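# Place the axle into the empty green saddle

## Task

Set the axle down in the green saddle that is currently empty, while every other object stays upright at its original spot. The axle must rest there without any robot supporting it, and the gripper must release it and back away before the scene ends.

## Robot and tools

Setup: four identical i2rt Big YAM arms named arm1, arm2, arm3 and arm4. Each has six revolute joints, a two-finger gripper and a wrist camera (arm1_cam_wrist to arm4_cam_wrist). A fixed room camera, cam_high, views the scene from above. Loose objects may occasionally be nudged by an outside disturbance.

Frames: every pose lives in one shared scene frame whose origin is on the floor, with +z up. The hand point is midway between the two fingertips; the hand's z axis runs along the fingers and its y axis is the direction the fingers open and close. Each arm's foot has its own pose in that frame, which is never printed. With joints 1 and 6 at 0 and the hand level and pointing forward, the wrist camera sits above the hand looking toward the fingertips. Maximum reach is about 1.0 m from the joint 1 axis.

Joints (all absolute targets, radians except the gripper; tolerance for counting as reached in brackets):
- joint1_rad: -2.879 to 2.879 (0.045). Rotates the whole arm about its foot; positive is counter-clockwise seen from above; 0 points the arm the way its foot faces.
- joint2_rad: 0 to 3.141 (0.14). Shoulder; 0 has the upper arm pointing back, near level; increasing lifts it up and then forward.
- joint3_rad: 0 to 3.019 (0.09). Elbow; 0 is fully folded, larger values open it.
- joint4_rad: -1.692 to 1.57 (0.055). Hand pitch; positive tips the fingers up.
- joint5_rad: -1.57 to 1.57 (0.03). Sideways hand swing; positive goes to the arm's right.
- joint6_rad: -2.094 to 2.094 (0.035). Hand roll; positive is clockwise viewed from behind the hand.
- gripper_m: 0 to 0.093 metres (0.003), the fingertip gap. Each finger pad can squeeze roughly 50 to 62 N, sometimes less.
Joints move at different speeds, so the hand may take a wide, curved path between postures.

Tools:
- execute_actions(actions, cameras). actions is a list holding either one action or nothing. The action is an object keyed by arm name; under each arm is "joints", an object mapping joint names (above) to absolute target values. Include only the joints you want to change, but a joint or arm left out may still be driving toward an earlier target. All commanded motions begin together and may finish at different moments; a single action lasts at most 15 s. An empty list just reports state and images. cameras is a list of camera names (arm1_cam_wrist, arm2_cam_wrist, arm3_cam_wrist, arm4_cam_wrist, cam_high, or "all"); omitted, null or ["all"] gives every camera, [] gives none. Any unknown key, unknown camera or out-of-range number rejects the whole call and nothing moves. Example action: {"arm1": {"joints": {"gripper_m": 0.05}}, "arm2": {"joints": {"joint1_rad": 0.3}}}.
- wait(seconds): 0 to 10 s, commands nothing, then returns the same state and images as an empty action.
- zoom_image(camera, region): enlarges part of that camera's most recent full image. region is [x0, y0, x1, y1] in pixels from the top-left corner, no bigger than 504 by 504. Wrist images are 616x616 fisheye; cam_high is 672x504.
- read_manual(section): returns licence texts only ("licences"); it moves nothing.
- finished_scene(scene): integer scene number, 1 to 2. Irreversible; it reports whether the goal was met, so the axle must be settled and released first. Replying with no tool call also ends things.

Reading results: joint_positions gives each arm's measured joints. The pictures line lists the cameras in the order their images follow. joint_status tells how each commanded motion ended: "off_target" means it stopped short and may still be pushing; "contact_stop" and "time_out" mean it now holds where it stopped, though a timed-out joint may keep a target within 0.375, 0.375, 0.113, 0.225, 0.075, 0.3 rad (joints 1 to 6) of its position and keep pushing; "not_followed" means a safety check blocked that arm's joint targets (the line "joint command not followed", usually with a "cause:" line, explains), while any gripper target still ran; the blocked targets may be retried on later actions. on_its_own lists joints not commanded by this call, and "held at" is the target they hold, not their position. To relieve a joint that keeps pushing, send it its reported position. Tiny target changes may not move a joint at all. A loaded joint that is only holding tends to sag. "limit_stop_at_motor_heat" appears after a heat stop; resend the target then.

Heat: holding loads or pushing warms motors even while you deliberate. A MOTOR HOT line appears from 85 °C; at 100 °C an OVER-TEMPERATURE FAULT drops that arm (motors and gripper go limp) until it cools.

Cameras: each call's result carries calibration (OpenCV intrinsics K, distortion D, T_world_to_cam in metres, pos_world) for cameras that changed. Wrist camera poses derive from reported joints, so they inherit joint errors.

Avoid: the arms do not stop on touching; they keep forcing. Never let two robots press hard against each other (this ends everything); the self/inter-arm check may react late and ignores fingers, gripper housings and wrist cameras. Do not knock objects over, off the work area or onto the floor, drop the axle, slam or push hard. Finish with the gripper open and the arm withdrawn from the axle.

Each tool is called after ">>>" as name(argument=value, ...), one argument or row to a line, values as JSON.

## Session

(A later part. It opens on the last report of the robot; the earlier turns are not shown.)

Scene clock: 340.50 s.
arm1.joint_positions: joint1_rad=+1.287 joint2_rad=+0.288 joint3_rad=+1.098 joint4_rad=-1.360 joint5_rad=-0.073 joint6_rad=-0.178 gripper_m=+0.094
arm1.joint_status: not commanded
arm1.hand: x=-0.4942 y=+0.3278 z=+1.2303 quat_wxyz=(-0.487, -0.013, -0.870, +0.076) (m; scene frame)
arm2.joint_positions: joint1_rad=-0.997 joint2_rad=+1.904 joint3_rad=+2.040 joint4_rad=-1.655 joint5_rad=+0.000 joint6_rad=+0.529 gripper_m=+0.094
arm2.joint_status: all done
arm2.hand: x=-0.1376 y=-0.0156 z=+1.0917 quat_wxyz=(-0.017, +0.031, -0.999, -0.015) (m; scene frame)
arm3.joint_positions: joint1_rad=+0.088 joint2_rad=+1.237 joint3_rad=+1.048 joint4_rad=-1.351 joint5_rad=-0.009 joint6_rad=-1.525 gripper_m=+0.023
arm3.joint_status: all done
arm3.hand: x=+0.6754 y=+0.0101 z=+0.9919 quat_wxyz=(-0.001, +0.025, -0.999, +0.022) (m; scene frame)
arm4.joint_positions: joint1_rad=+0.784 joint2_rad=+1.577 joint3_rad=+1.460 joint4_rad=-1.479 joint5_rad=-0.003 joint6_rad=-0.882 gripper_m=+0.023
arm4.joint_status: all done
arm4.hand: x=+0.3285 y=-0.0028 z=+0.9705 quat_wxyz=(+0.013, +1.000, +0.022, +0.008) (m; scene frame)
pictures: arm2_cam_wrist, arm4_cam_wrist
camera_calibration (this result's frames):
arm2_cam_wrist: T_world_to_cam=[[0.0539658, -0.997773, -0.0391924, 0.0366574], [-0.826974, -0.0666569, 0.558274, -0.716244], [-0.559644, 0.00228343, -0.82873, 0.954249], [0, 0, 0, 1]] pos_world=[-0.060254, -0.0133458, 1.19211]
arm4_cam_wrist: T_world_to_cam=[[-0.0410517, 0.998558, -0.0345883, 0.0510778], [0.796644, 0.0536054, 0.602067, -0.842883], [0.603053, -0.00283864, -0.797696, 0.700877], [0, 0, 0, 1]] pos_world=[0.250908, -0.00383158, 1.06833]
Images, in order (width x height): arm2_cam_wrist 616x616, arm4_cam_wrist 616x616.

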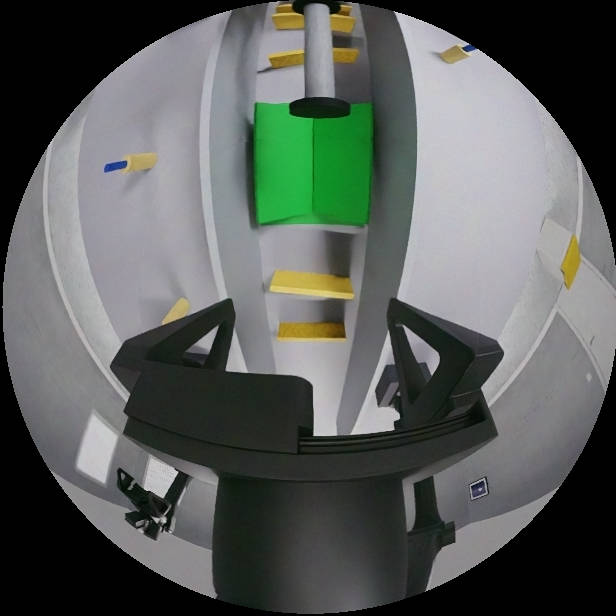

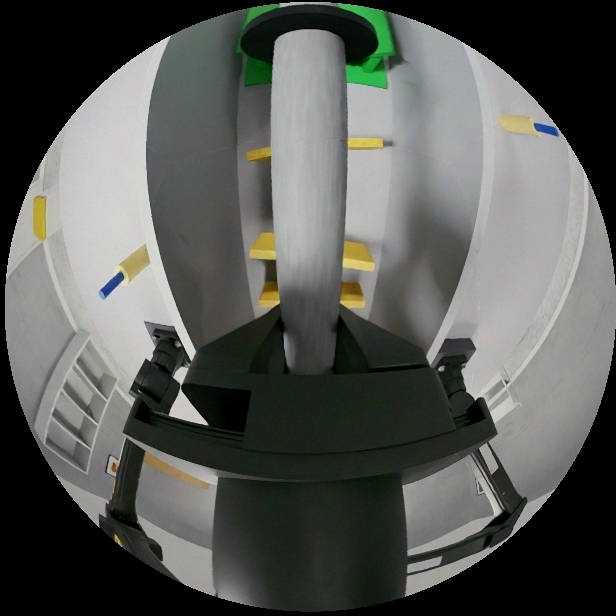

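>>> execute_actions(
  actions=[
    {"arm3":{"joints":{"joint1_rad":-0.397,"joint2_rad":1.322,"joint3_rad":1.213,"joint4_rad":-1.325,"joint6_rad":-2.002}},"arm4":{"joints":{"joint1_rad":1.017,"joint2_rad":1.912,"joint3_rad":2.054,"joint4_rad":-1.612,"joint6_rad":-0.627}}},
  ],
  cameras=["arm2_cam_wrist","arm4_cam_wrist","cam_high"],
)

Scene clock: 356.27 s.
arm1.joint_positions: joint1_rad=+1.287 joint2_rad=+0.288 joint3_rad=+1.098 joint4_rad=-1.360 joint5_rad=-0.073 joint6_rad=-0.178 gripper_m=+0.094
arm1.joint_status: not commanded
arm1.hand: x=-0.4942 y=+0.3278 z=+1.2303 quat_wxyz=(-0.487, -0.013, -0.870, +0.076) (m; scene frame)
arm2.joint_positions: joint1_rad=-0.997 joint2_rad=+1.904 joint3_rad=+2.040 joint4_rad=-1.655 joint5_rad=+0.000 joint6_rad=+0.529 gripper_m=+0.094
arm2.joint_status: not commanded
arm2.hand: x=-0.1376 y=-0.0156 z=+1.0917 quat_wxyz=(-0.017, +0.031, -0.999, -0.015) (m; scene frame)
arm3.joint_positions: joint1_rad=-0.395 joint2_rad=+1.363 joint3_rad=+1.142 joint4_rad=-1.326 joint5_rad=+0.010 joint6_rad=-1.984 gripper_m=+0.023
arm3.joint_status: all done
arm3.hand: x=+0.4923 y=-0.0061 z=+0.9862 quat_wxyz=(+0.014, +0.012, -1.000, +0.016) (m; scene frame)
arm4.joint_positions: joint1_rad=+1.016 joint2_rad=+1.948 joint3_rad=+1.962 joint4_rad=-1.613 joint5_rad=-0.004 joint6_rad=-0.622 gripper_m=+0.023
arm4.joint_status: joint3_rad time_out (moved +0.502 of +0.594); the others done
arm4.on_its_own: joint3_rad reads +1.962 and still pushes toward +2.054 since a time_out
arm4.hand: x=+0.1468 y=-0.0073 z=+0.9684 quat_wxyz=(+0.013, +1.000, +0.008, +0.011) (m; scene frame)
pictures: arm2_cam_wrist, arm4_cam_wrist, cam_high
camera_calibration (this result's frames):
arm2_cam_wrist: T_world_to_cam=[[0.0539658, -0.997773, -0.0391924, 0.0366574], [-0.826974, -0.0666569, 0.558274, -0.716244], [-0.559644, 0.00228343, -0.82873, 0.954249], [0, 0, 0, 1]] pos_world=[-0.060254, -0.0133458, 1.19211]
arm4_cam_wrist: T_world_to_cam=[[-0.013845, 0.999341, -0.0335539, 0.043115], [0.793303, 0.0314053, 0.608016, -0.702029], [0.608669, -0.0182004, -0.793216, 0.803553], [0, 0, 0, 1]] pos_world=[0.0684213, -0.00641416, 1.06568]
Images, in order (width x height): arm2_cam_wrist 616x616, arm4_cam_wrist 616x616, cam_high 672x504.

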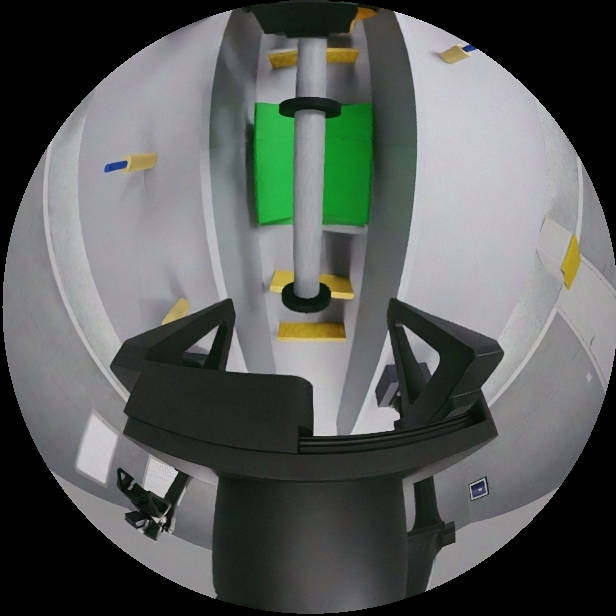

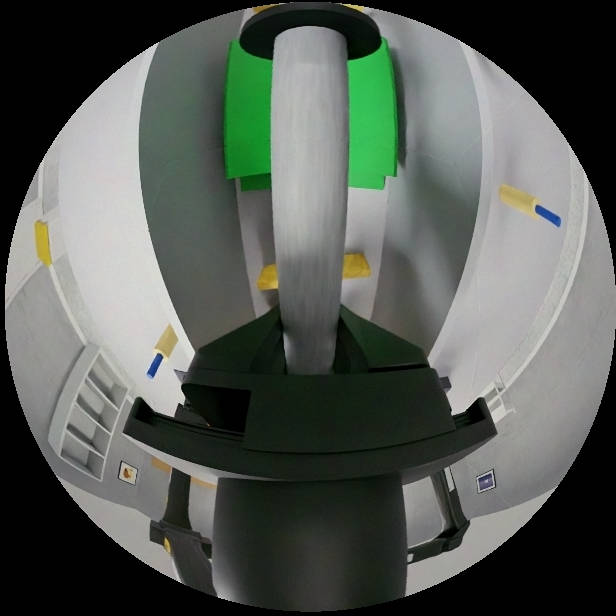

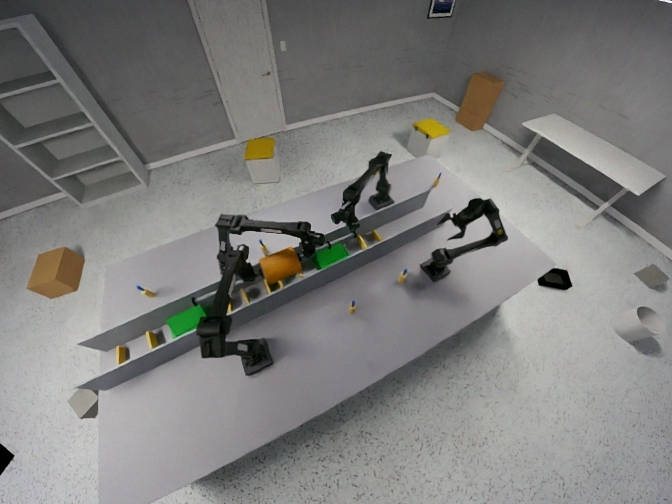

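>>> zoom_image(
  camera="arm2_cam_wrist",
  region=[240, 80, 390, 330],
)

Region (240, 80, 390, 330) of arm2_cam_wrist's 616x616 image, scaled by 2.016, with more detail than that image has; it fills the left 302 columns of this view, and the rest is white.

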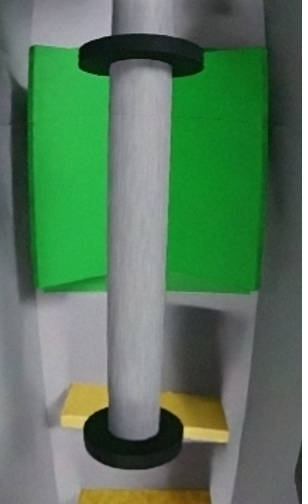

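>>> execute_actions(
  actions=[
    {"arm2":{"joints":{"joint2_rad":1.93,"joint3_rad":1.783,"joint4_rad":-1.379,"joint6_rad":0.563,"gripper_m":0.055}},"arm4":{"joints":{"joint3_rad":2.03}}},
  ],
  cameras=["arm2_cam_wrist","arm4_cam_wrist"],
)

Scene clock: 374.30 s.
arm1.joint_positions: joint1_rad=+1.287 joint2_rad=+0.288 joint3_rad=+1.098 joint4_rad=-1.360 joint5_rad=-0.073 joint6_rad=-0.178 gripper_m=+0.094
arm1.joint_status: not commanded
arm1.hand: x=-0.4942 y=+0.3278 z=+1.2303 quat_wxyz=(-0.487, -0.013, -0.870, +0.076) (m; scene frame)
arm2.joint_positions: joint1_rad=-0.997 joint2_rad=+1.926 joint3_rad=+1.789 joint4_rad=-1.391 joint5_rad=+0.000 joint6_rad=+0.552 gripper_m=+0.055
arm2.joint_status: all done
arm2.hand: x=-0.1346 y=-0.0126 z=+0.9834 quat_wxyz=(-0.013, +0.020, -1.000, -0.012) (m; scene frame)
arm3.joint_positions: joint1_rad=-0.395 joint2_rad=+1.363 joint3_rad=+1.142 joint4_rad=-1.326 joint5_rad=+0.010 joint6_rad=-1.984 gripper_m=+0.023
arm3.joint_status: not commanded
arm3.hand: x=+0.4923 y=-0.0061 z=+0.9862 quat_wxyz=(+0.014, +0.012, -1.000, +0.016) (m; scene frame)
arm4.joint_positions: joint1_rad=+1.016 joint2_rad=+1.948 joint3_rad=+1.962 joint4_rad=-1.613 joint5_rad=-0.004 joint6_rad=-0.622 gripper_m=+0.023
arm4.joint_status: all done
arm4.hand: x=+0.1468 y=-0.0073 z=+0.9684 quat_wxyz=(+0.013, +1.000, +0.008, +0.011) (m; scene frame)
pictures: arm2_cam_wrist, arm4_cam_wrist
camera_calibration (this result's frames):
arm2_cam_wrist: T_world_to_cam=[[0.0308945, -0.998906, -0.0350962, 0.0280676], [-0.823627, -0.0453356, 0.565317, -0.659277], [-0.56629, 0.011441, -0.824127, 0.860771], [0, 0, 0, 1]] pos_world=[-0.0564194, -0.0116999, 1.08307]
arm4_cam_wrist: T_world_to_cam=[[-0.013845, 0.999341, -0.0335539, 0.043115], [0.793303, 0.0314053, 0.608016, -0.702029], [0.608669, -0.0182004, -0.793216, 0.803553], [0, 0, 0, 1]] pos_world=[0.0684213, -0.00641416, 1.06568]
Images, in order (width x height): arm2_cam_wrist 616x616, arm4_cam_wrist 616x616.

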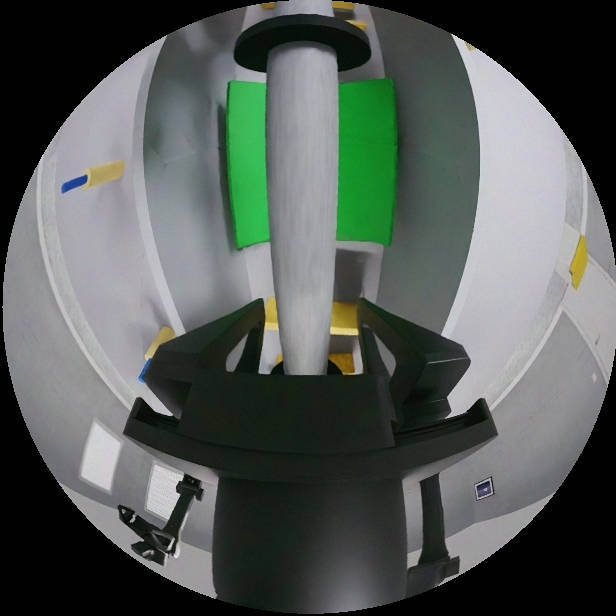

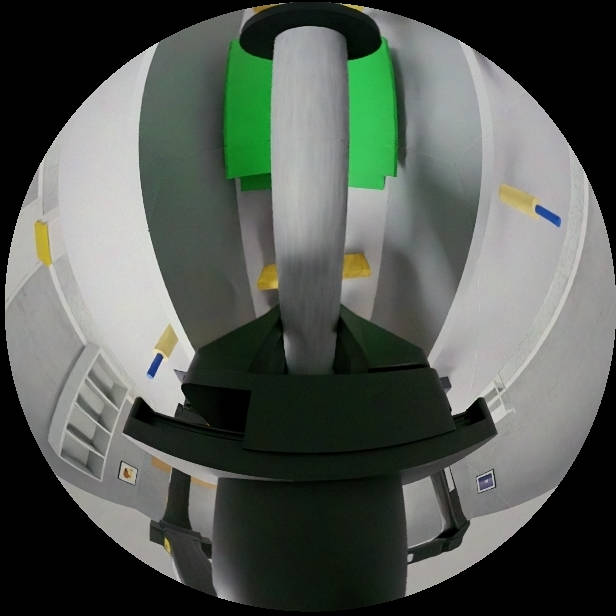

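>>> execute_actions(
  actions=[
    {"arm2":{"joints":{"joint1_rad":-0.990,"joint2_rad":1.913,"joint3_rad":1.809,"gripper_m":0.0}},"arm3":{"joints":{"joint2_rad":1.312,"joint3_rad":1.218}},"arm4":{"joints":{"joint3_rad":2.012}}},
  ],
  cameras=["arm2_cam_wrist"],
)

Scene clock: 384.87 s.
arm1.joint_positions: joint1_rad=+1.287 joint2_rad=+0.288 joint3_rad=+1.098 joint4_rad=-1.360 joint5_rad=-0.073 joint6_rad=-0.178 gripper_m=+0.094
arm1.joint_status: not commanded
arm1.hand: x=-0.4942 y=+0.3278 z=+1.2303 quat_wxyz=(-0.487, -0.013, -0.870, +0.076) (m; scene frame)
arm2.joint_positions: joint1_rad=-0.996 joint2_rad=+1.925 joint3_rad=+1.789 joint4_rad=-1.389 joint5_rad=-0.002 joint6_rad=+0.552 gripper_m=+0.023
arm2.joint_status: gripper_m off_target (ended at +0.023, target +0.000); the others done
arm2.hand: x=-0.1348 y=-0.0116 z=+0.9840 quat_wxyz=(-0.013, +0.020, -1.000, -0.014) (m; scene frame)
arm3.joint_positions: joint1_rad=-0.395 joint2_rad=+1.363 joint3_rad=+1.142 joint4_rad=-1.327 joint5_rad=+0.010 joint6_rad=-1.987 gripper_m=+0.023
arm3.joint_status: all done
arm3.hand: x=+0.4923 y=-0.0060 z=+0.9862 quat_wxyz=(+0.014, +0.013, -1.000, +0.016) (m; scene frame)
arm4.joint_positions: joint1_rad=+1.017 joint2_rad=+1.948 joint3_rad=+1.962 joint4_rad=-1.616 joint5_rad=-0.007 joint6_rad=-0.623 gripper_m=+0.023
arm4.joint_status: all done
arm4.hand: x=+0.1468 y=-0.0085 z=+0.9685 quat_wxyz=(+0.015, +1.000, +0.009, +0.012) (m; scene frame)
pictures: arm2_cam_wrist
camera_calibration (this result's frames):
arm2_cam_wrist: T_world_to_cam=[[0.0317683, -0.998735, -0.0389853, 0.0330461], [-0.824179, -0.0482421, 0.564272, -0.658826], [-0.565438, 0.0142049, -0.824668, 0.861926], [0, 0, 0, 1]] pos_world=[-0.0566738, -0.0110224, 1.08385]
Images, in order (width x height): arm2_cam_wrist 616x616.

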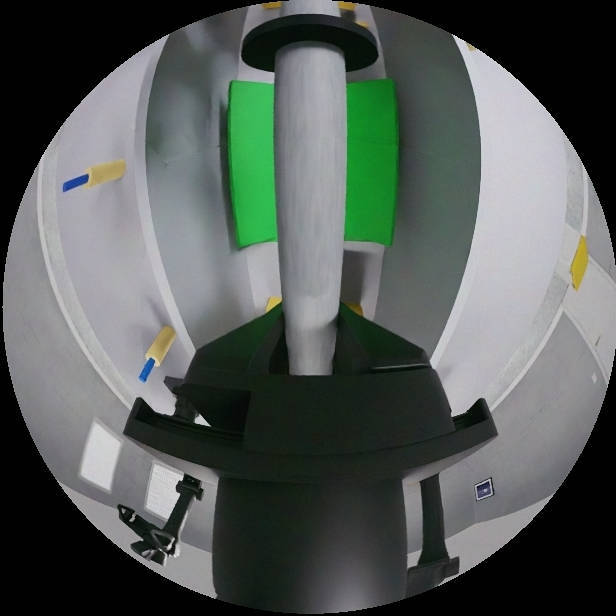

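Gripped. Now shift the load and open arm4.

>>> execute_actions(
  actions=[
    {"arm2":{"joints":{"joint2_rad":1.898,"joint3_rad":1.826}},"arm3":{"joints":{"joint2_rad":1.308,"joint3_rad":1.222}},"arm4":{"joints":{"joint2_rad":1.938,"joint3_rad":1.985,"gripper_m":0.075}}},
  ],
  cameras=["arm4_cam_wrist"],
)

Scene clock: 387.63 s.
arm1.joint_positions: joint1_rad=+1.287 joint2_rad=+0.288 joint3_rad=+1.098 joint4_rad=-1.360 joint5_rad=-0.073 joint6_rad=-0.178 gripper_m=+0.094
arm1.joint_status: not commanded
arm1.hand: x=-0.4942 y=+0.3278 z=+1.2303 quat_wxyz=(-0.487, -0.013, -0.870, +0.076) (m; scene frame)
arm2.joint_positions: joint1_rad=-0.996 joint2_rad=+1.922 joint3_rad=+1.789 joint4_rad=-1.389 joint5_rad=+0.001 joint6_rad=+0.552 gripper_m=+0.023
arm2.joint_status: all done
arm2.hand: x=-0.1345 y=-0.0121 z=+0.9854 quat_wxyz=(-0.015, +0.020, -1.000, -0.014) (m; scene frame)
arm3.joint_positions: joint1_rad=-0.395 joint2_rad=+1.363 joint3_rad=+1.142 joint4_rad=-1.327 joint5_rad=+0.010 joint6_rad=-1.987 gripper_m=+0.023
arm3.joint_status: all done
arm3.hand: x=+0.4923 y=-0.0060 z=+0.9862 quat_wxyz=(+0.014, +0.014, -1.000, +0.016) (m; scene frame)
arm4.joint_positions: joint1_rad=+1.017 joint2_rad=+1.947 joint3_rad=+1.962 joint4_rad=-1.616 joint5_rad=-0.004 joint6_rad=-0.623 gripper_m=+0.075
arm4.joint_status: all done
arm4.hand: x=+0.1472 y=-0.0082 z=+0.9696 quat_wxyz=(+0.013, +1.000, +0.009, +0.012) (m; scene frame)
pictures: arm4_cam_wrist
camera_calibration (this result's frames):
arm4_cam_wrist: T_world_to_cam=[[-0.0153463, 0.999293, -0.0343259, 0.0450183], [0.79302, 0.0330736, 0.608298, -0.703202], [0.609003, -0.017886, -0.792966, 0.803913], [0, 0, 0, 1]] pos_world=[0.0687587, -0.00735016, 1.06678]
Images, in order (width x height): arm4_cam_wrist 616x616.

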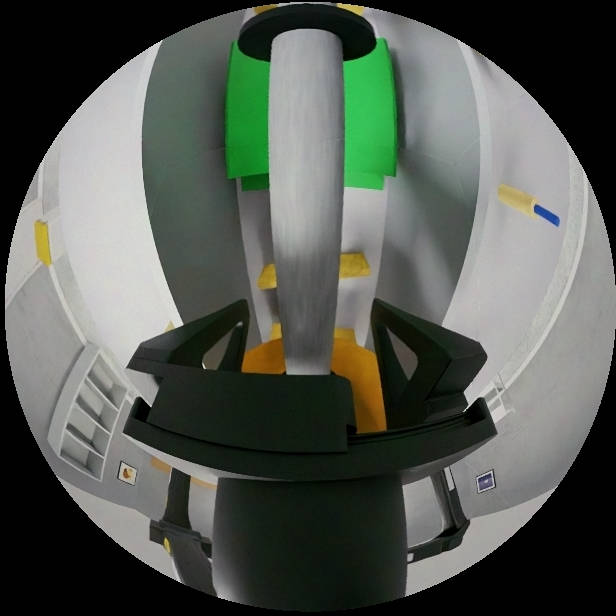

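>>> execute_actions(
  actions=[
    {"arm4":{"joints":{"joint1_rad":0.66,"joint2_rad":0.87,"joint3_rad":1.93,"joint4_rad":-1.66,"joint6_rad":-1.2}}},
  ],
  cameras=["cam_high"],
)

Scene clock: 398.10 s.
arm1.joint_positions: joint1_rad=+1.287 joint2_rad=+0.288 joint3_rad=+1.098 joint4_rad=-1.360 joint5_rad=-0.073 joint6_rad=-0.178 gripper_m=+0.094
arm1.joint_status: not commanded
arm1.hand: x=-0.4942 y=+0.3278 z=+1.2303 quat_wxyz=(-0.487, -0.013, -0.870, +0.076) (m; scene frame)
arm2.joint_positions: joint1_rad=-0.993 joint2_rad=+1.916 joint3_rad=+1.813 joint4_rad=-1.376 joint5_rad=+0.007 joint6_rad=+0.557 gripper_m=+0.023
arm2.joint_status: not commanded
arm2.hand: x=-0.1269 y=-0.0058 z=+0.9985 quat_wxyz=(-0.034, +0.019, -0.999, -0.023) (m; scene frame)
arm3.joint_positions: joint1_rad=-0.388 joint2_rad=+1.344 joint3_rad=+1.142 joint4_rad=-1.345 joint5_rad=-0.003 joint6_rad=-1.977 gripper_m=+0.023
arm3.joint_status: not commanded
arm3.hand: x=+0.4993 y=-0.0027 z=+0.9932 quat_wxyz=(+0.008, +0.013, -1.000, +0.019) (m; scene frame)
arm4.joint_positions: joint1_rad=+0.657 joint2_rad=+0.873 joint3_rad=+1.922 joint4_rad=-1.650 joint5_rad=+0.001 joint6_rad=-1.191 gripper_m=+0.075
arm4.joint_status: all done
arm4.hand: x=+0.5121 y=-0.1621 z=+1.4094 quat_wxyz=(-0.408, +0.880, +0.099, -0.219) (m; scene frame)
pictures: cam_high
Images, in order (width x height): cam_high 672x504.

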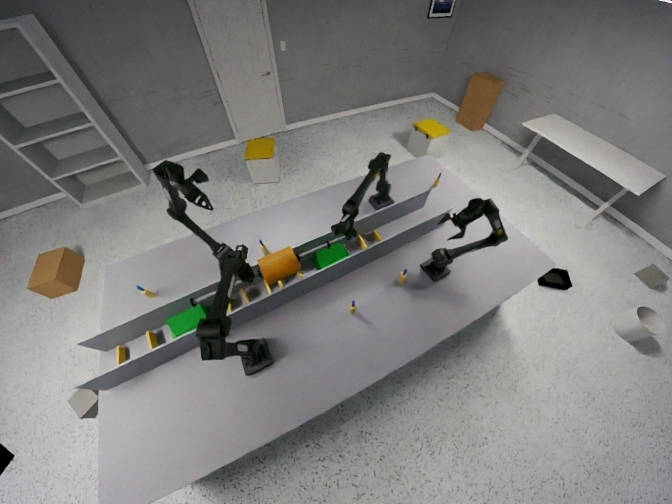

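>>> execute_actions(
  actions=[
    {"arm4":{"joints":{"joint1_rad":-0.303,"joint3_rad":1.72,"joint6_rad":-1.954,"gripper_m":0.09}}},
  ],
  cameras=["arm4_cam_wrist","arm3_cam_wrist","arm2_cam_wrist"],
)

Scene clock: 411.87 s.
arm1.joint_positions: joint1_rad=+1.287 joint2_rad=+0.288 joint3_rad=+1.098 joint4_rad=-1.360 joint5_rad=-0.073 joint6_rad=-0.178 gripper_m=+0.094
arm1.joint_status: not commanded
arm1.hand: x=-0.4942 y=+0.3278 z=+1.2303 quat_wxyz=(-0.487, -0.013, -0.870, +0.076) (m; scene frame)
arm2.joint_positions: joint1_rad=-0.993 joint2_rad=+1.916 joint3_rad=+1.813 joint4_rad=-1.376 joint5_rad=+0.007 joint6_rad=+0.557 gripper_m=+0.023
arm2.joint_status: not commanded
arm2.hand: x=-0.1269 y=-0.0058 z=+0.9985 quat_wxyz=(-0.034, +0.019, -0.999, -0.023) (m; scene frame)
arm3.joint_positions: joint1_rad=-0.388 joint2_rad=+1.344 joint3_rad=+1.142 joint4_rad=-1.345 joint5_rad=-0.003 joint6_rad=-1.977 gripper_m=+0.023
arm3.joint_status: not commanded
arm3.hand: x=+0.4993 y=-0.0027 z=+0.9932 quat_wxyz=(+0.008, +0.013, -1.000, +0.019) (m; scene frame)
arm4.joint_positions: joint1_rad=-0.297 joint2_rad=+0.880 joint3_rad=+1.715 joint4_rad=-1.650 joint5_rad=+0.001 joint6_rad=-1.944 gripper_m=+0.090
arm4.joint_status: all done
arm4.hand: x=+0.7277 y=-0.1046 z=+1.3229 quat_wxyz=(-0.342, +0.930, +0.012, +0.132) (m; scene frame)
pictures: arm2_cam_wrist, arm3_cam_wrist, arm4_cam_wrist
camera_calibration (this result's frames):
arm2_cam_wrist: T_world_to_cam=[[0.0313677, -0.997959, -0.0556267, 0.0557808], [-0.847092, -0.0560834, 0.528479, -0.627469], [-0.53052, 0.0305438, -0.847122, 0.905118], [0, 0, 0, 1]] pos_world=[-0.0530913, -0.00716937, 1.10145]
arm3_cam_wrist: T_world_to_cam=[[0.019451, -0.999605, 0.0202837, -0.030754], [-0.7891, -0.00289053, 0.614258, -0.211672], [-0.613957, -0.0279538, -0.788845, 1.20767], [0, 0, 0, 1]] pos_world=[0.575022, 0.00240507, 1.08331]
arm4_cam_wrist: T_world_to_cam=[[-0.108947, 0.770516, 0.628042, -0.669722], [0.638807, -0.429802, 0.638119, -1.35096], [0.761614, 0.470719, -0.445385, 0.209001], [0, 0, 0, 1]] pos_world=[0.630863, -0.162997, 1.37578]
Images, in order (width x height): arm2_cam_wrist 616x616, arm3_cam_wrist 616x616, arm4_cam_wrist 616x616.

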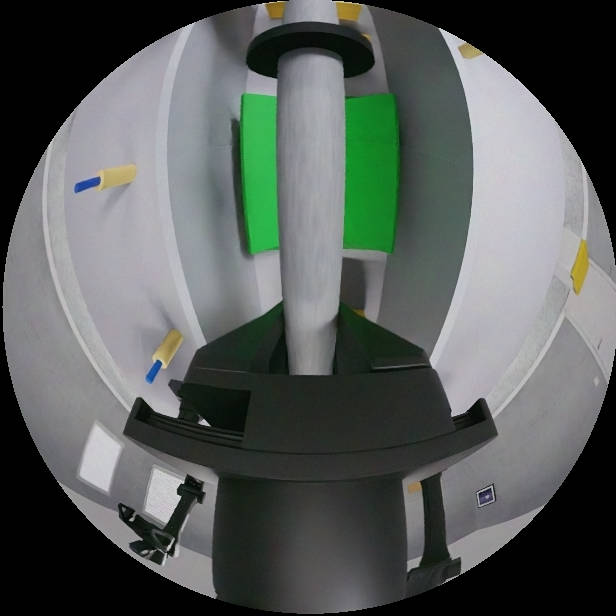

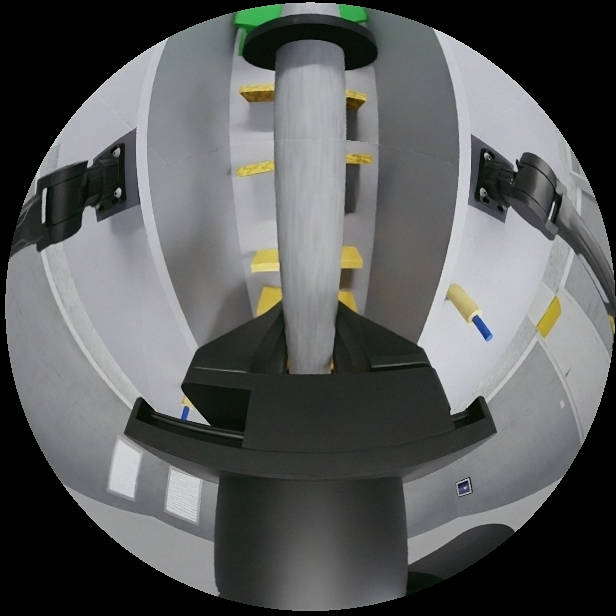

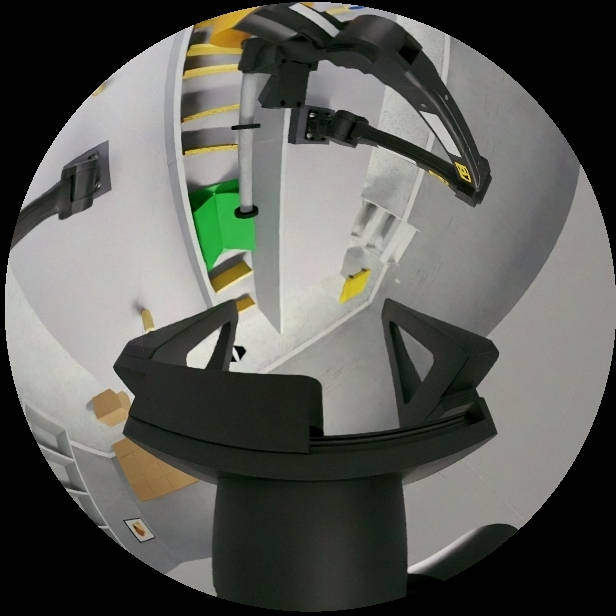

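>>> execute_actions(
  actions=[
    {"arm4":{"joints":{"joint1_rad":-0.314,"joint2_rad":1.340,"joint3_rad":1.255,"joint4_rad":-1.471}}},
  ],
  cameras=["arm4_cam_wrist","cam_high"],
)

Scene clock: 423.90 s.
arm1.joint_positions: joint1_rad=+1.287 joint2_rad=+0.288 joint3_rad=+1.098 joint4_rad=-1.360 joint5_rad=-0.073 joint6_rad=-0.178 gripper_m=+0.094
arm1.joint_status: not commanded
arm1.hand: x=-0.4942 y=+0.3278 z=+1.2303 quat_wxyz=(-0.487, -0.013, -0.870, +0.076) (m; scene frame)
arm2.joint_positions: joint1_rad=-0.993 joint2_rad=+1.916 joint3_rad=+1.813 joint4_rad=-1.376 joint5_rad=+0.007 joint6_rad=+0.557 gripper_m=+0.023
arm2.joint_status: not commanded
arm2.hand: x=-0.1269 y=-0.0058 z=+0.9985 quat_wxyz=(-0.034, +0.019, -0.999, -0.023) (m; scene frame)
arm3.joint_positions: joint1_rad=-0.388 joint2_rad=+1.344 joint3_rad=+1.142 joint4_rad=-1.345 joint5_rad=-0.003 joint6_rad=-1.977 gripper_m=+0.023
arm3.joint_status: not commanded
arm3.hand: x=+0.4993 y=-0.0027 z=+0.9932 quat_wxyz=(+0.008, +0.013, -1.000, +0.019) (m; scene frame)
arm4.joint_positions: joint1_rad=-0.305 joint2_rad=+1.335 joint3_rad=+1.224 joint4_rad=-1.473 joint5_rad=+0.001 joint6_rad=-1.946 gripper_m=+0.090
arm4.joint_status: all done
arm4.hand: x=+0.7714 y=+0.0030 z=+0.9789 quat_wxyz=(+0.009, +1.000, +0.009, -0.001) (m; scene frame)
pictures: arm4_cam_wrist, cam_high
camera_calibration (this result's frames):
arm4_cam_wrist: T_world_to_cam=[[-0.0162602, 0.99952, -0.026379, 0.0366032], [0.808017, 0.0286752, 0.58846, -1.19645], [0.588934, -0.0117462, -0.808096, 0.46163], [0, 0, 0, 1]] pos_world=[0.69548, 0.00314534, 1.07807]
Images, in order (width x height): arm4_cam_wrist 616x616, cam_high 672x504.

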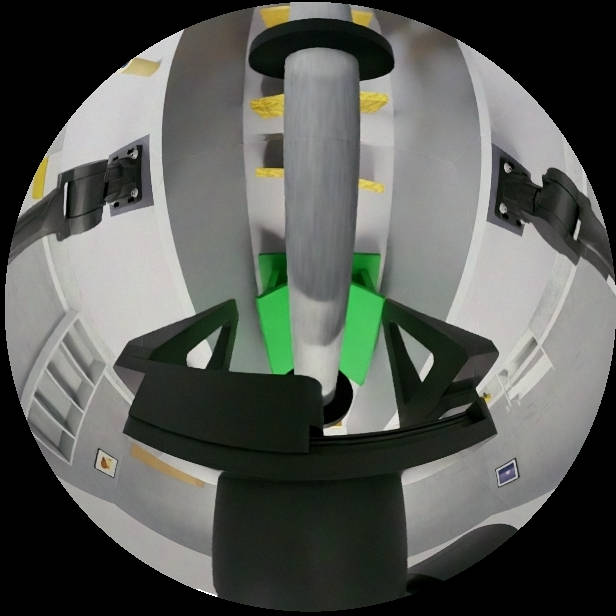

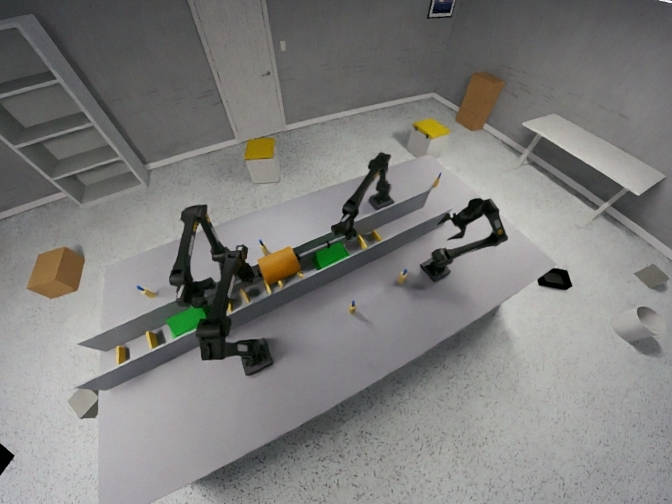

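>>> execute_actions(
  actions=[
    {"arm4":{"joints":{"joint1_rad":-0.305,"joint2_rad":1.325,"joint4_rad":-1.450,"gripper_m":0.0}}},
  ],
  cameras=["arm4_cam_wrist"],
)

Scene clock: 427.17 s.
arm1.joint_positions: joint1_rad=+1.287 joint2_rad=+0.288 joint3_rad=+1.098 joint4_rad=-1.360 joint5_rad=-0.073 joint6_rad=-0.178 gripper_m=+0.094
arm1.joint_status: not commanded
arm1.hand: x=-0.4942 y=+0.3278 z=+1.2303 quat_wxyz=(-0.487, -0.013, -0.870, +0.076) (m; scene frame)
arm2.joint_positions: joint1_rad=-0.993 joint2_rad=+1.916 joint3_rad=+1.813 joint4_rad=-1.376 joint5_rad=+0.007 joint6_rad=+0.558 gripper_m=+0.023
arm2.joint_status: not commanded
arm2.hand: x=-0.1270 y=-0.0058 z=+0.9985 quat_wxyz=(-0.034, +0.019, -0.999, -0.023) (m; scene frame)
arm3.joint_positions: joint1_rad=-0.388 joint2_rad=+1.344 joint3_rad=+1.142 joint4_rad=-1.342 joint5_rad=-0.004 joint6_rad=-1.977 gripper_m=+0.023
arm3.joint_status: not commanded
arm3.hand: x=+0.4992 y=-0.0034 z=+0.9932 quat_wxyz=(+0.008, +0.013, -1.000, +0.021) (m; scene frame)
arm4.joint_positions: joint1_rad=-0.305 joint2_rad=+1.335 joint3_rad=+1.224 joint4_rad=-1.460 joint5_rad=+0.000 joint6_rad=-1.946 gripper_m=+0.023
arm4.joint_status: gripper_m off_target (ended at +0.023, target +0.000); the others done
arm4.hand: x=+0.7723 y=+0.0061 z=+0.9789 quat_wxyz=(+0.003, +1.000, +0.009, +0.001) (m; scene frame)
pictures: arm4_cam_wrist
camera_calibration (this result's frames):
arm4_cam_wrist: T_world_to_cam=[[-0.0162259, 0.999772, -0.0138869, 0.0213057], [0.805975, 0.0212975, 0.591566, -1.19869], [0.591727, -0.0015938, -0.806137, 0.456951], [0, 0, 0, 1]] pos_world=[0.696068, 0.00495648, 1.07776]
Images, in order (width x height): arm4_cam_wrist 616x616.

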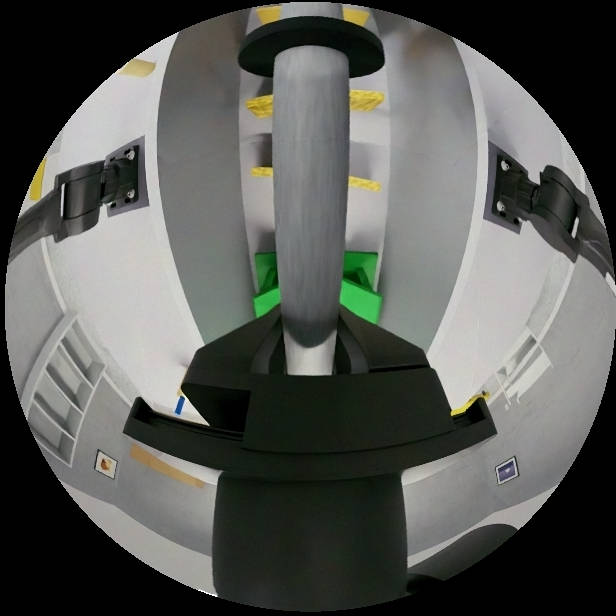

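>>> execute_actions(
  actions=[
    {"arm2":{"joints":{"joint2_rad":1.881,"joint3_rad":1.853}},"arm3":{"joints":{"joint2_rad":1.336,"joint3_rad":1.170,"joint1_rad":-0.389,"joint4_rad":-1.342,"joint6_rad":-1.98,"gripper_m":0.075}},"arm4":{"joints":{"joint2_rad":1.308,"joint3_rad":1.284}}},
  ],
  cameras=["arm3_cam_wrist"],
)

Scene clock: 432.97 s.
arm1.joint_positions: joint1_rad=+1.287 joint2_rad=+0.288 joint3_rad=+1.098 joint4_rad=-1.360 joint5_rad=-0.073 joint6_rad=-0.178 gripper_m=+0.094
arm1.joint_status: not commanded
arm1.hand: x=-0.4942 y=+0.3278 z=+1.2303 quat_wxyz=(-0.487, -0.013, -0.870, +0.076) (m; scene frame)
arm2.joint_positions: joint1_rad=-0.993 joint2_rad=+1.915 joint3_rad=+1.813 joint4_rad=-1.376 joint5_rad=+0.007 joint6_rad=+0.558 gripper_m=+0.023
arm2.joint_status: all done
arm2.hand: x=-0.1271 y=-0.0059 z=+0.9992 quat_wxyz=(-0.034, +0.019, -0.999, -0.023) (m; scene frame)
arm3.joint_positions: joint1_rad=-0.388 joint2_rad=+1.342 joint3_rad=+1.143 joint4_rad=-1.342 joint5_rad=-0.004 joint6_rad=-1.976 gripper_m=+0.075
arm3.joint_status: all done
arm3.hand: x=+0.4991 y=-0.0034 z=+0.9939 quat_wxyz=(+0.008, +0.012, -1.000, +0.021) (m; scene frame)
arm4.joint_positions: joint1_rad=-0.305 joint2_rad=+1.334 joint3_rad=+1.224 joint4_rad=-1.458 joint5_rad=+0.000 joint6_rad=-1.946 gripper_m=+0.023
arm4.joint_status: all done
arm4.hand: x=+0.7725 y=+0.0064 z=+0.9792 quat_wxyz=(+0.002, +1.000, +0.009, +0.001) (m; scene frame)
pictures: arm3_cam_wrist
camera_calibration (this result's frames):
arm3_cam_wrist: T_world_to_cam=[[0.018743, -0.999529, 0.0243082, -0.0351086], [-0.788378, 0.000177627, 0.615191, -0.213564], [-0.614905, -0.0306946, -0.788004, 1.20772], [0, 0, 0, 1]] pos_world=[0.574924, 0.00201644, 1.08393]
Images, in order (width x height): arm3_cam_wrist 616x616.

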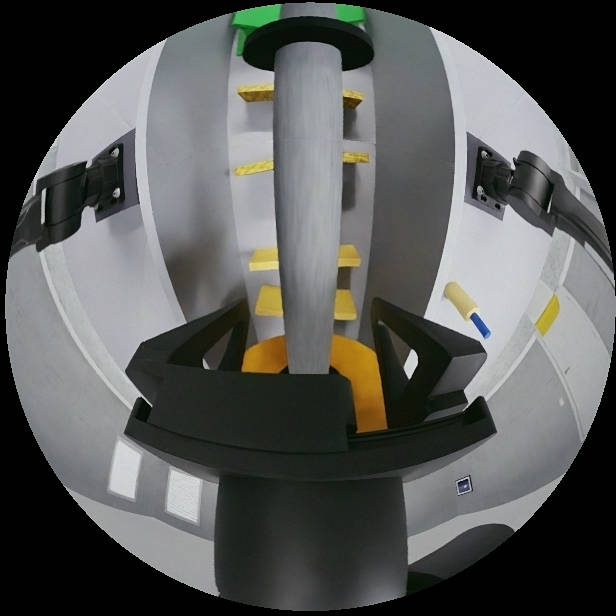

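>>> execute_actions(
  actions=[
    {"arm3":{"joints":{"joint2_rad":0.84}}},
  ],
  cameras=["arm2_cam_wrist","arm4_cam_wrist","cam_high"],
)

Scene clock: 446.30 s.
arm1.joint_positions: joint1_rad=+1.287 joint2_rad=+0.288 joint3_rad=+1.098 joint4_rad=-1.360 joint5_rad=-0.073 joint6_rad=-0.178 gripper_m=+0.094
arm1.joint_status: not commanded
arm1.hand: x=-0.4942 y=+0.3278 z=+1.2303 quat_wxyz=(-0.487, -0.013, -0.870, +0.076) (m; scene frame)
arm2.joint_positions: joint1_rad=-0.993 joint2_rad=+1.915 joint3_rad=+1.813 joint4_rad=-1.376 joint5_rad=+0.007 joint6_rad=+0.558 gripper_m=+0.023
arm2.joint_status: not commanded
arm2.hand: x=-0.1271 y=-0.0059 z=+0.9992 quat_wxyz=(-0.034, +0.019, -0.999, -0.023) (m; scene frame)
arm3.joint_positions: joint1_rad=-0.388 joint2_rad=+0.831 joint3_rad=+1.143 joint4_rad=-1.342 joint5_rad=-0.004 joint6_rad=-1.976 gripper_m=+0.075
arm3.joint_status: all done
arm3.hand: x=+0.5293 y=+0.0706 z=+1.1617 quat_wxyz=(+0.105, +0.013, -0.961, +0.254) (m; scene frame)
arm4.joint_positions: joint1_rad=-0.305 joint2_rad=+1.334 joint3_rad=+1.224 joint4_rad=-1.458 joint5_rad=+0.000 joint6_rad=-1.946 gripper_m=+0.023
arm4.joint_status: not commanded
arm4.hand: x=+0.7725 y=+0.0064 z=+0.9792 quat_wxyz=(+0.002, +1.000, +0.009, +0.001) (m; scene frame)
pictures: arm2_cam_wrist, arm4_cam_wrist, cam_high
camera_calibration (this result's frames):
arm2_cam_wrist: T_world_to_cam=[[0.0306365, -0.997956, -0.056087, 0.0561042], [-0.847449, -0.0556877, 0.527947, -0.62744], [-0.529991, 0.0313564, -0.847423, 0.906001], [0, 0, 0, 1]] pos_world=[-0.0532699, -0.00736013, 1.10217]
arm4_cam_wrist: T_world_to_cam=[[-0.0162241, 0.999799, -0.0117557, 0.0189386], [0.805502, 0.020035, 0.592254, -1.19924], [0.592371, 0.000139558, -0.805665, 0.456137], [0, 0, 0, 1]] pos_world=[0.696094, 0.00502832, 1.07797]
Images, in order (width x height): arm2_cam_wrist 616x616, arm4_cam_wrist 616x616, cam_high 672x504.

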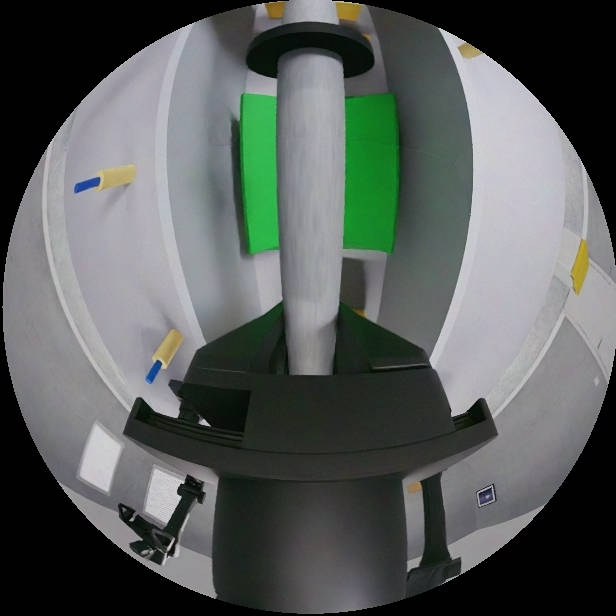

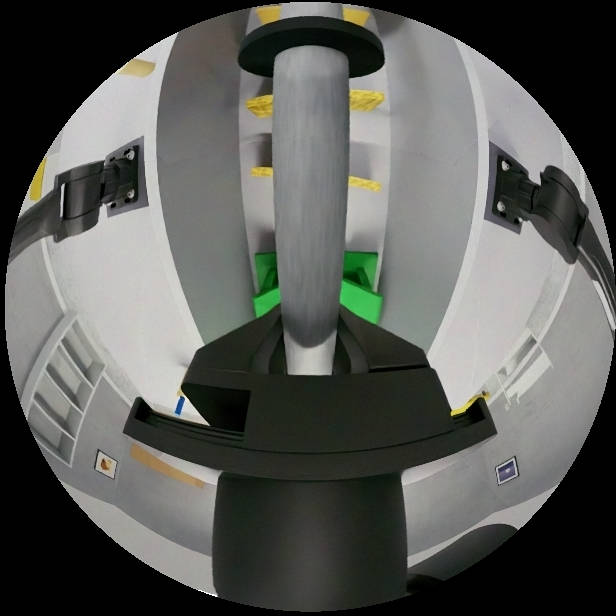

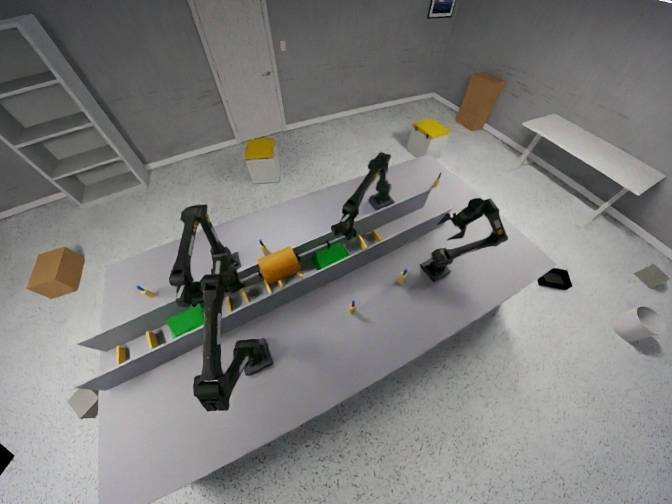

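>>> execute_actions(
  actions=[
    {"arm2":{"joints":{"joint1_rad":-0.815,"joint2_rad":1.517,"joint3_rad":1.297,"joint4_rad":-1.243,"joint6_rad":0.735}},"arm3":{"joints":{"joint2_rad":0.36}},"arm4":{"joints":{"joint1_rad":0.180,"joint2_rad":1.268,"joint3_rad":1.188,"joint4_rad":-1.442,"joint6_rad":-1.458}}},
  ],
  cameras=["arm2_cam_wrist","arm4_cam_wrist"],
)

Scene clock: 465.13 s.
arm1.joint_positions: joint1_rad=+1.287 joint2_rad=+0.288 joint3_rad=+1.098 joint4_rad=-1.360 joint5_rad=-0.073 joint6_rad=-0.178 gripper_m=+0.094
arm1.joint_status: not commanded
arm1.hand: x=-0.4942 y=+0.3278 z=+1.2303 quat_wxyz=(-0.487, -0.013, -0.870, +0.076) (m; scene frame)
arm2.joint_positions: joint1_rad=-0.809 joint2_rad=+1.527 joint3_rad=+1.291 joint4_rad=-1.244 joint5_rad=+0.008 joint6_rad=+0.723 gripper_m=+0.023
arm2.joint_status: all done
arm2.hand: x=-0.3046 y=-0.0232 z=+0.9986 quat_wxyz=(-0.030, +0.028, -0.999, -0.029) (m; scene frame)
arm3.joint_positions: joint1_rad=-0.388 joint2_rad=+0.348 joint3_rad=+1.150 joint4_rad=-1.342 joint5_rad=-0.004 joint6_rad=-1.976 gripper_m=+0.075
arm3.joint_status: all done
arm3.hand: x=+0.5828 y=+0.2033 z=+1.2683 quat_wxyz=(+0.191, +0.012, -0.866, +0.462) (m; scene frame)
arm4.joint_positions: joint1_rad=+0.177 joint2_rad=+1.307 joint3_rad=+1.158 joint4_rad=-1.436 joint5_rad=-0.010 joint6_rad=-1.482 gripper_m=+0.023
arm4.joint_status: all done
arm4.hand: x=+0.5930 y=+0.0109 z=+0.9633 quat_wxyz=(+0.011, +1.000, +0.018, -0.004) (m; scene frame)
pictures: arm2_cam_wrist, arm4_cam_wrist
camera_calibration (this result's frames):
arm2_cam_wrist: T_world_to_cam=[[0.0491755, -0.996549, -0.0668726, 0.0606309], [-0.841784, -0.0773882, 0.534239, -0.783655], [-0.53757, 0.0300208, -0.842684, 0.804856], [0, 0, 0, 1]] pos_world=[-0.229983, -0.0243864, 1.10095]
arm4_cam_wrist: T_world_to_cam=[[-0.0349411, 0.998958, -0.0293595, 0.0394018], [0.810429, 0.0455126, 0.584066, -1.04069], [0.584794, -0.00338588, -0.811175, 0.559554], [0, 0, 0, 1]] pos_world=[0.517562, 0.00989853, 1.06289]
Images, in order (width x height): arm2_cam_wrist 616x616, arm4_cam_wrist 616x616.

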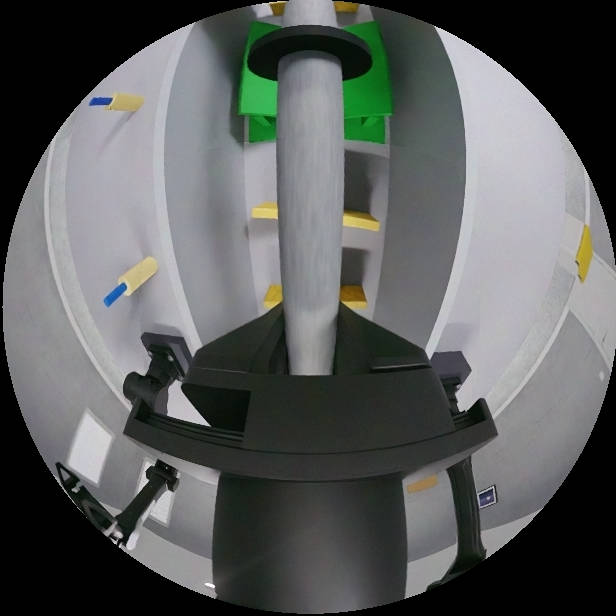

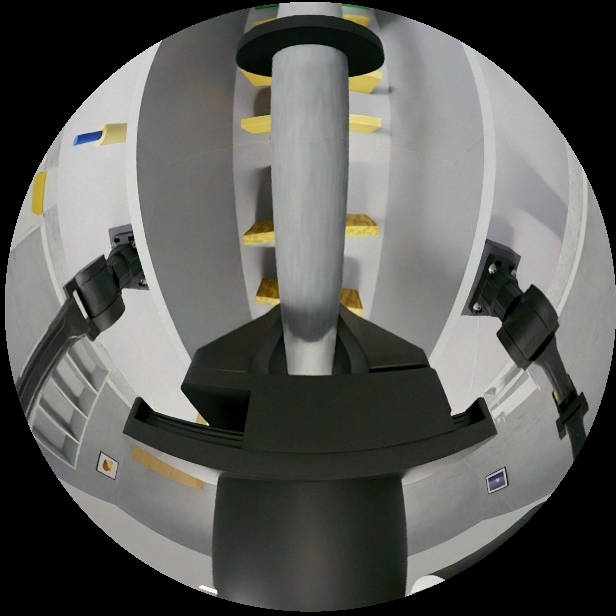

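>>> execute_actions(
  actions=[
    {"arm2":{"joints":{"joint1_rad":-0.485,"joint2_rad":1.311,"joint3_rad":0.892,"joint4_rad":-1.075,"joint6_rad":1.065}},"arm4":{"joints":{"joint1_rad":0.626,"joint2_rad":1.436,"joint3_rad":1.210,"joint4_rad":-1.268,"joint6_rad":-1.018}}},
  ],
  cameras=["arm2_cam_wrist","arm4_cam_wrist","cam_high","arm1_cam_wrist"],
)

Scene clock: 491.13 s.
arm1.joint_positions: joint1_rad=+1.287 joint2_rad=+0.288 joint3_rad=+1.098 joint4_rad=-1.360 joint5_rad=-0.073 joint6_rad=-0.178 gripper_m=+0.094
arm1.joint_status: not commanded
arm1.hand: x=-0.4942 y=+0.3278 z=+1.2303 quat_wxyz=(-0.487, -0.013, -0.870, +0.076) (m; scene frame)
arm2.joint_positions: joint1_rad=-0.480 joint2_rad=+1.335 joint3_rad=+0.874 joint4_rad=-1.085 joint5_rad=+0.007 joint6_rad=+1.046 gripper_m=+0.023
arm2.joint_status: all done
arm2.hand: x=-0.4826 y=-0.0399 z=+0.9219 quat_wxyz=(-0.003, +0.032, -0.999, -0.010) (m; scene frame)
arm3.joint_positions: joint1_rad=-0.388 joint2_rad=+0.348 joint3_rad=+1.150 joint4_rad=-1.342 joint5_rad=-0.004 joint6_rad=-1.976 gripper_m=+0.075
arm3.joint_status: not commanded
arm3.hand: x=+0.5828 y=+0.2033 z=+1.2683 quat_wxyz=(+0.191, +0.012, -0.866, +0.462) (m; scene frame)
arm4.joint_positions: joint1_rad=+0.623 joint2_rad=+1.480 joint3_rad=+1.158 joint4_rad=-1.263 joint5_rad=-0.001 joint6_rad=-1.041 gripper_m=+0.023
arm4.joint_status: all done
arm4.hand: x=+0.4164 y=-0.0009 z=+0.8987 quat_wxyz=(+0.010, +1.000, +0.020, +0.004) (m; scene frame)
pictures: arm1_cam_wrist, arm2_cam_wrist, arm4_cam_wrist, cam_high
camera_calibration (this result's frames):
arm1_cam_wrist: T_world_to_cam=[[-0.0970022, -0.986654, 0.130784, 0.115389], [-0.924835, 0.0407967, -0.378173, -0.00353245], [0.367791, -0.157637, -0.91645, 1.48509], [0, 0, 0, 1]] pos_world=[-0.538275, 0.348097, 1.34458]
arm2_cam_wrist: T_world_to_cam=[[0.0544166, -0.99807, -0.0299208, 0.0160812], [-0.811699, -0.0616672, 0.580812, -0.92155], [-0.581536, -0.00731914, -0.813488, 0.595469], [0, 0, 0, 1]] pos_world=[-0.402609, -0.0364209, 1.02014]
arm4_cam_wrist: T_world_to_cam=[[-0.038958, 0.998854, -0.0277898, 0.043376], [0.800974, 0.0478436, 0.596784, -0.866758], [0.59743, 0.000990631, -0.80192, 0.596735], [0, 0, 0, 1]] pos_world=[0.339433, -0.00244857, 0.997007]
Images, in order (width x height): arm1_cam_wrist 616x616, arm2_cam_wrist 616x616, arm4_cam_wrist 616x616, cam_high 672x504.

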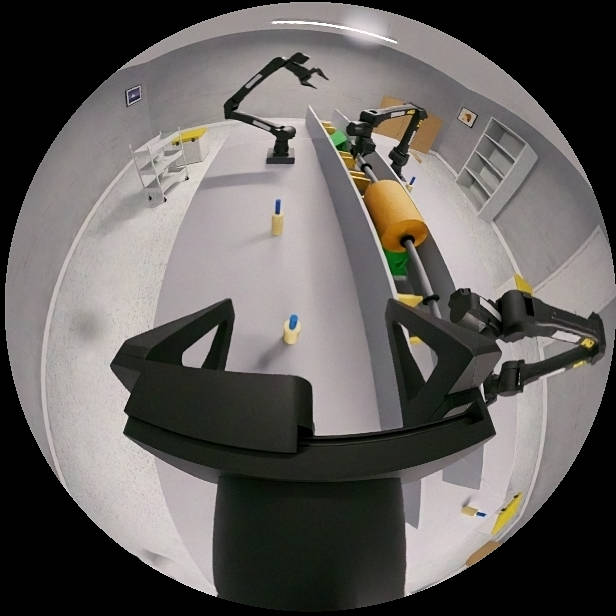

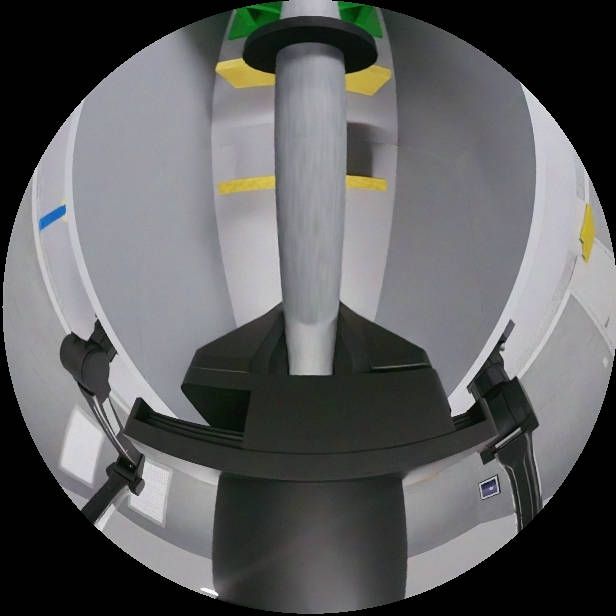

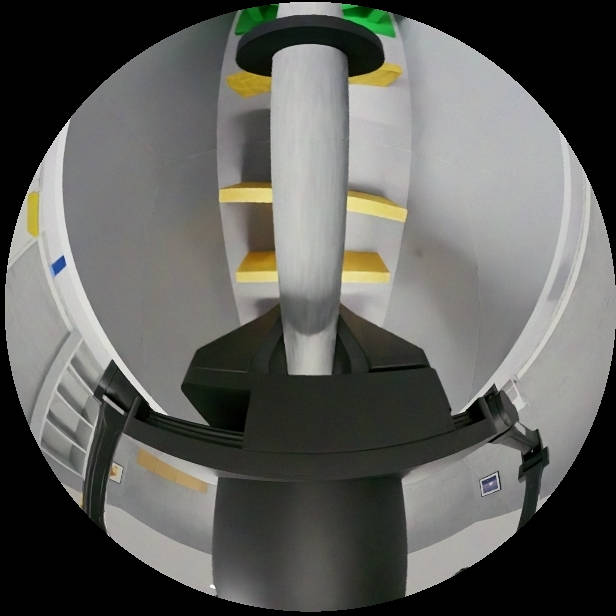

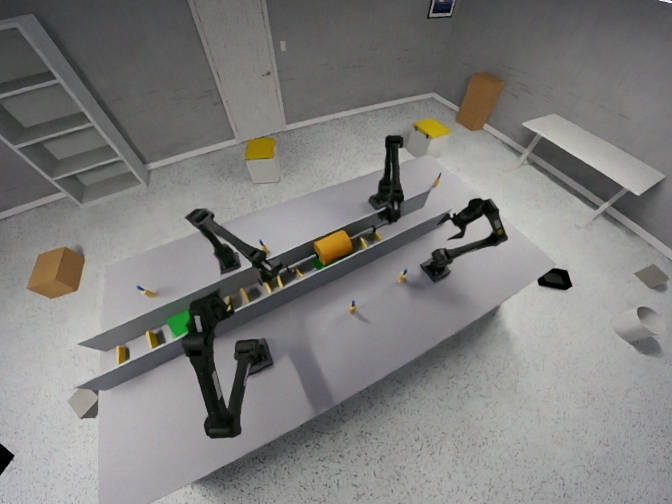

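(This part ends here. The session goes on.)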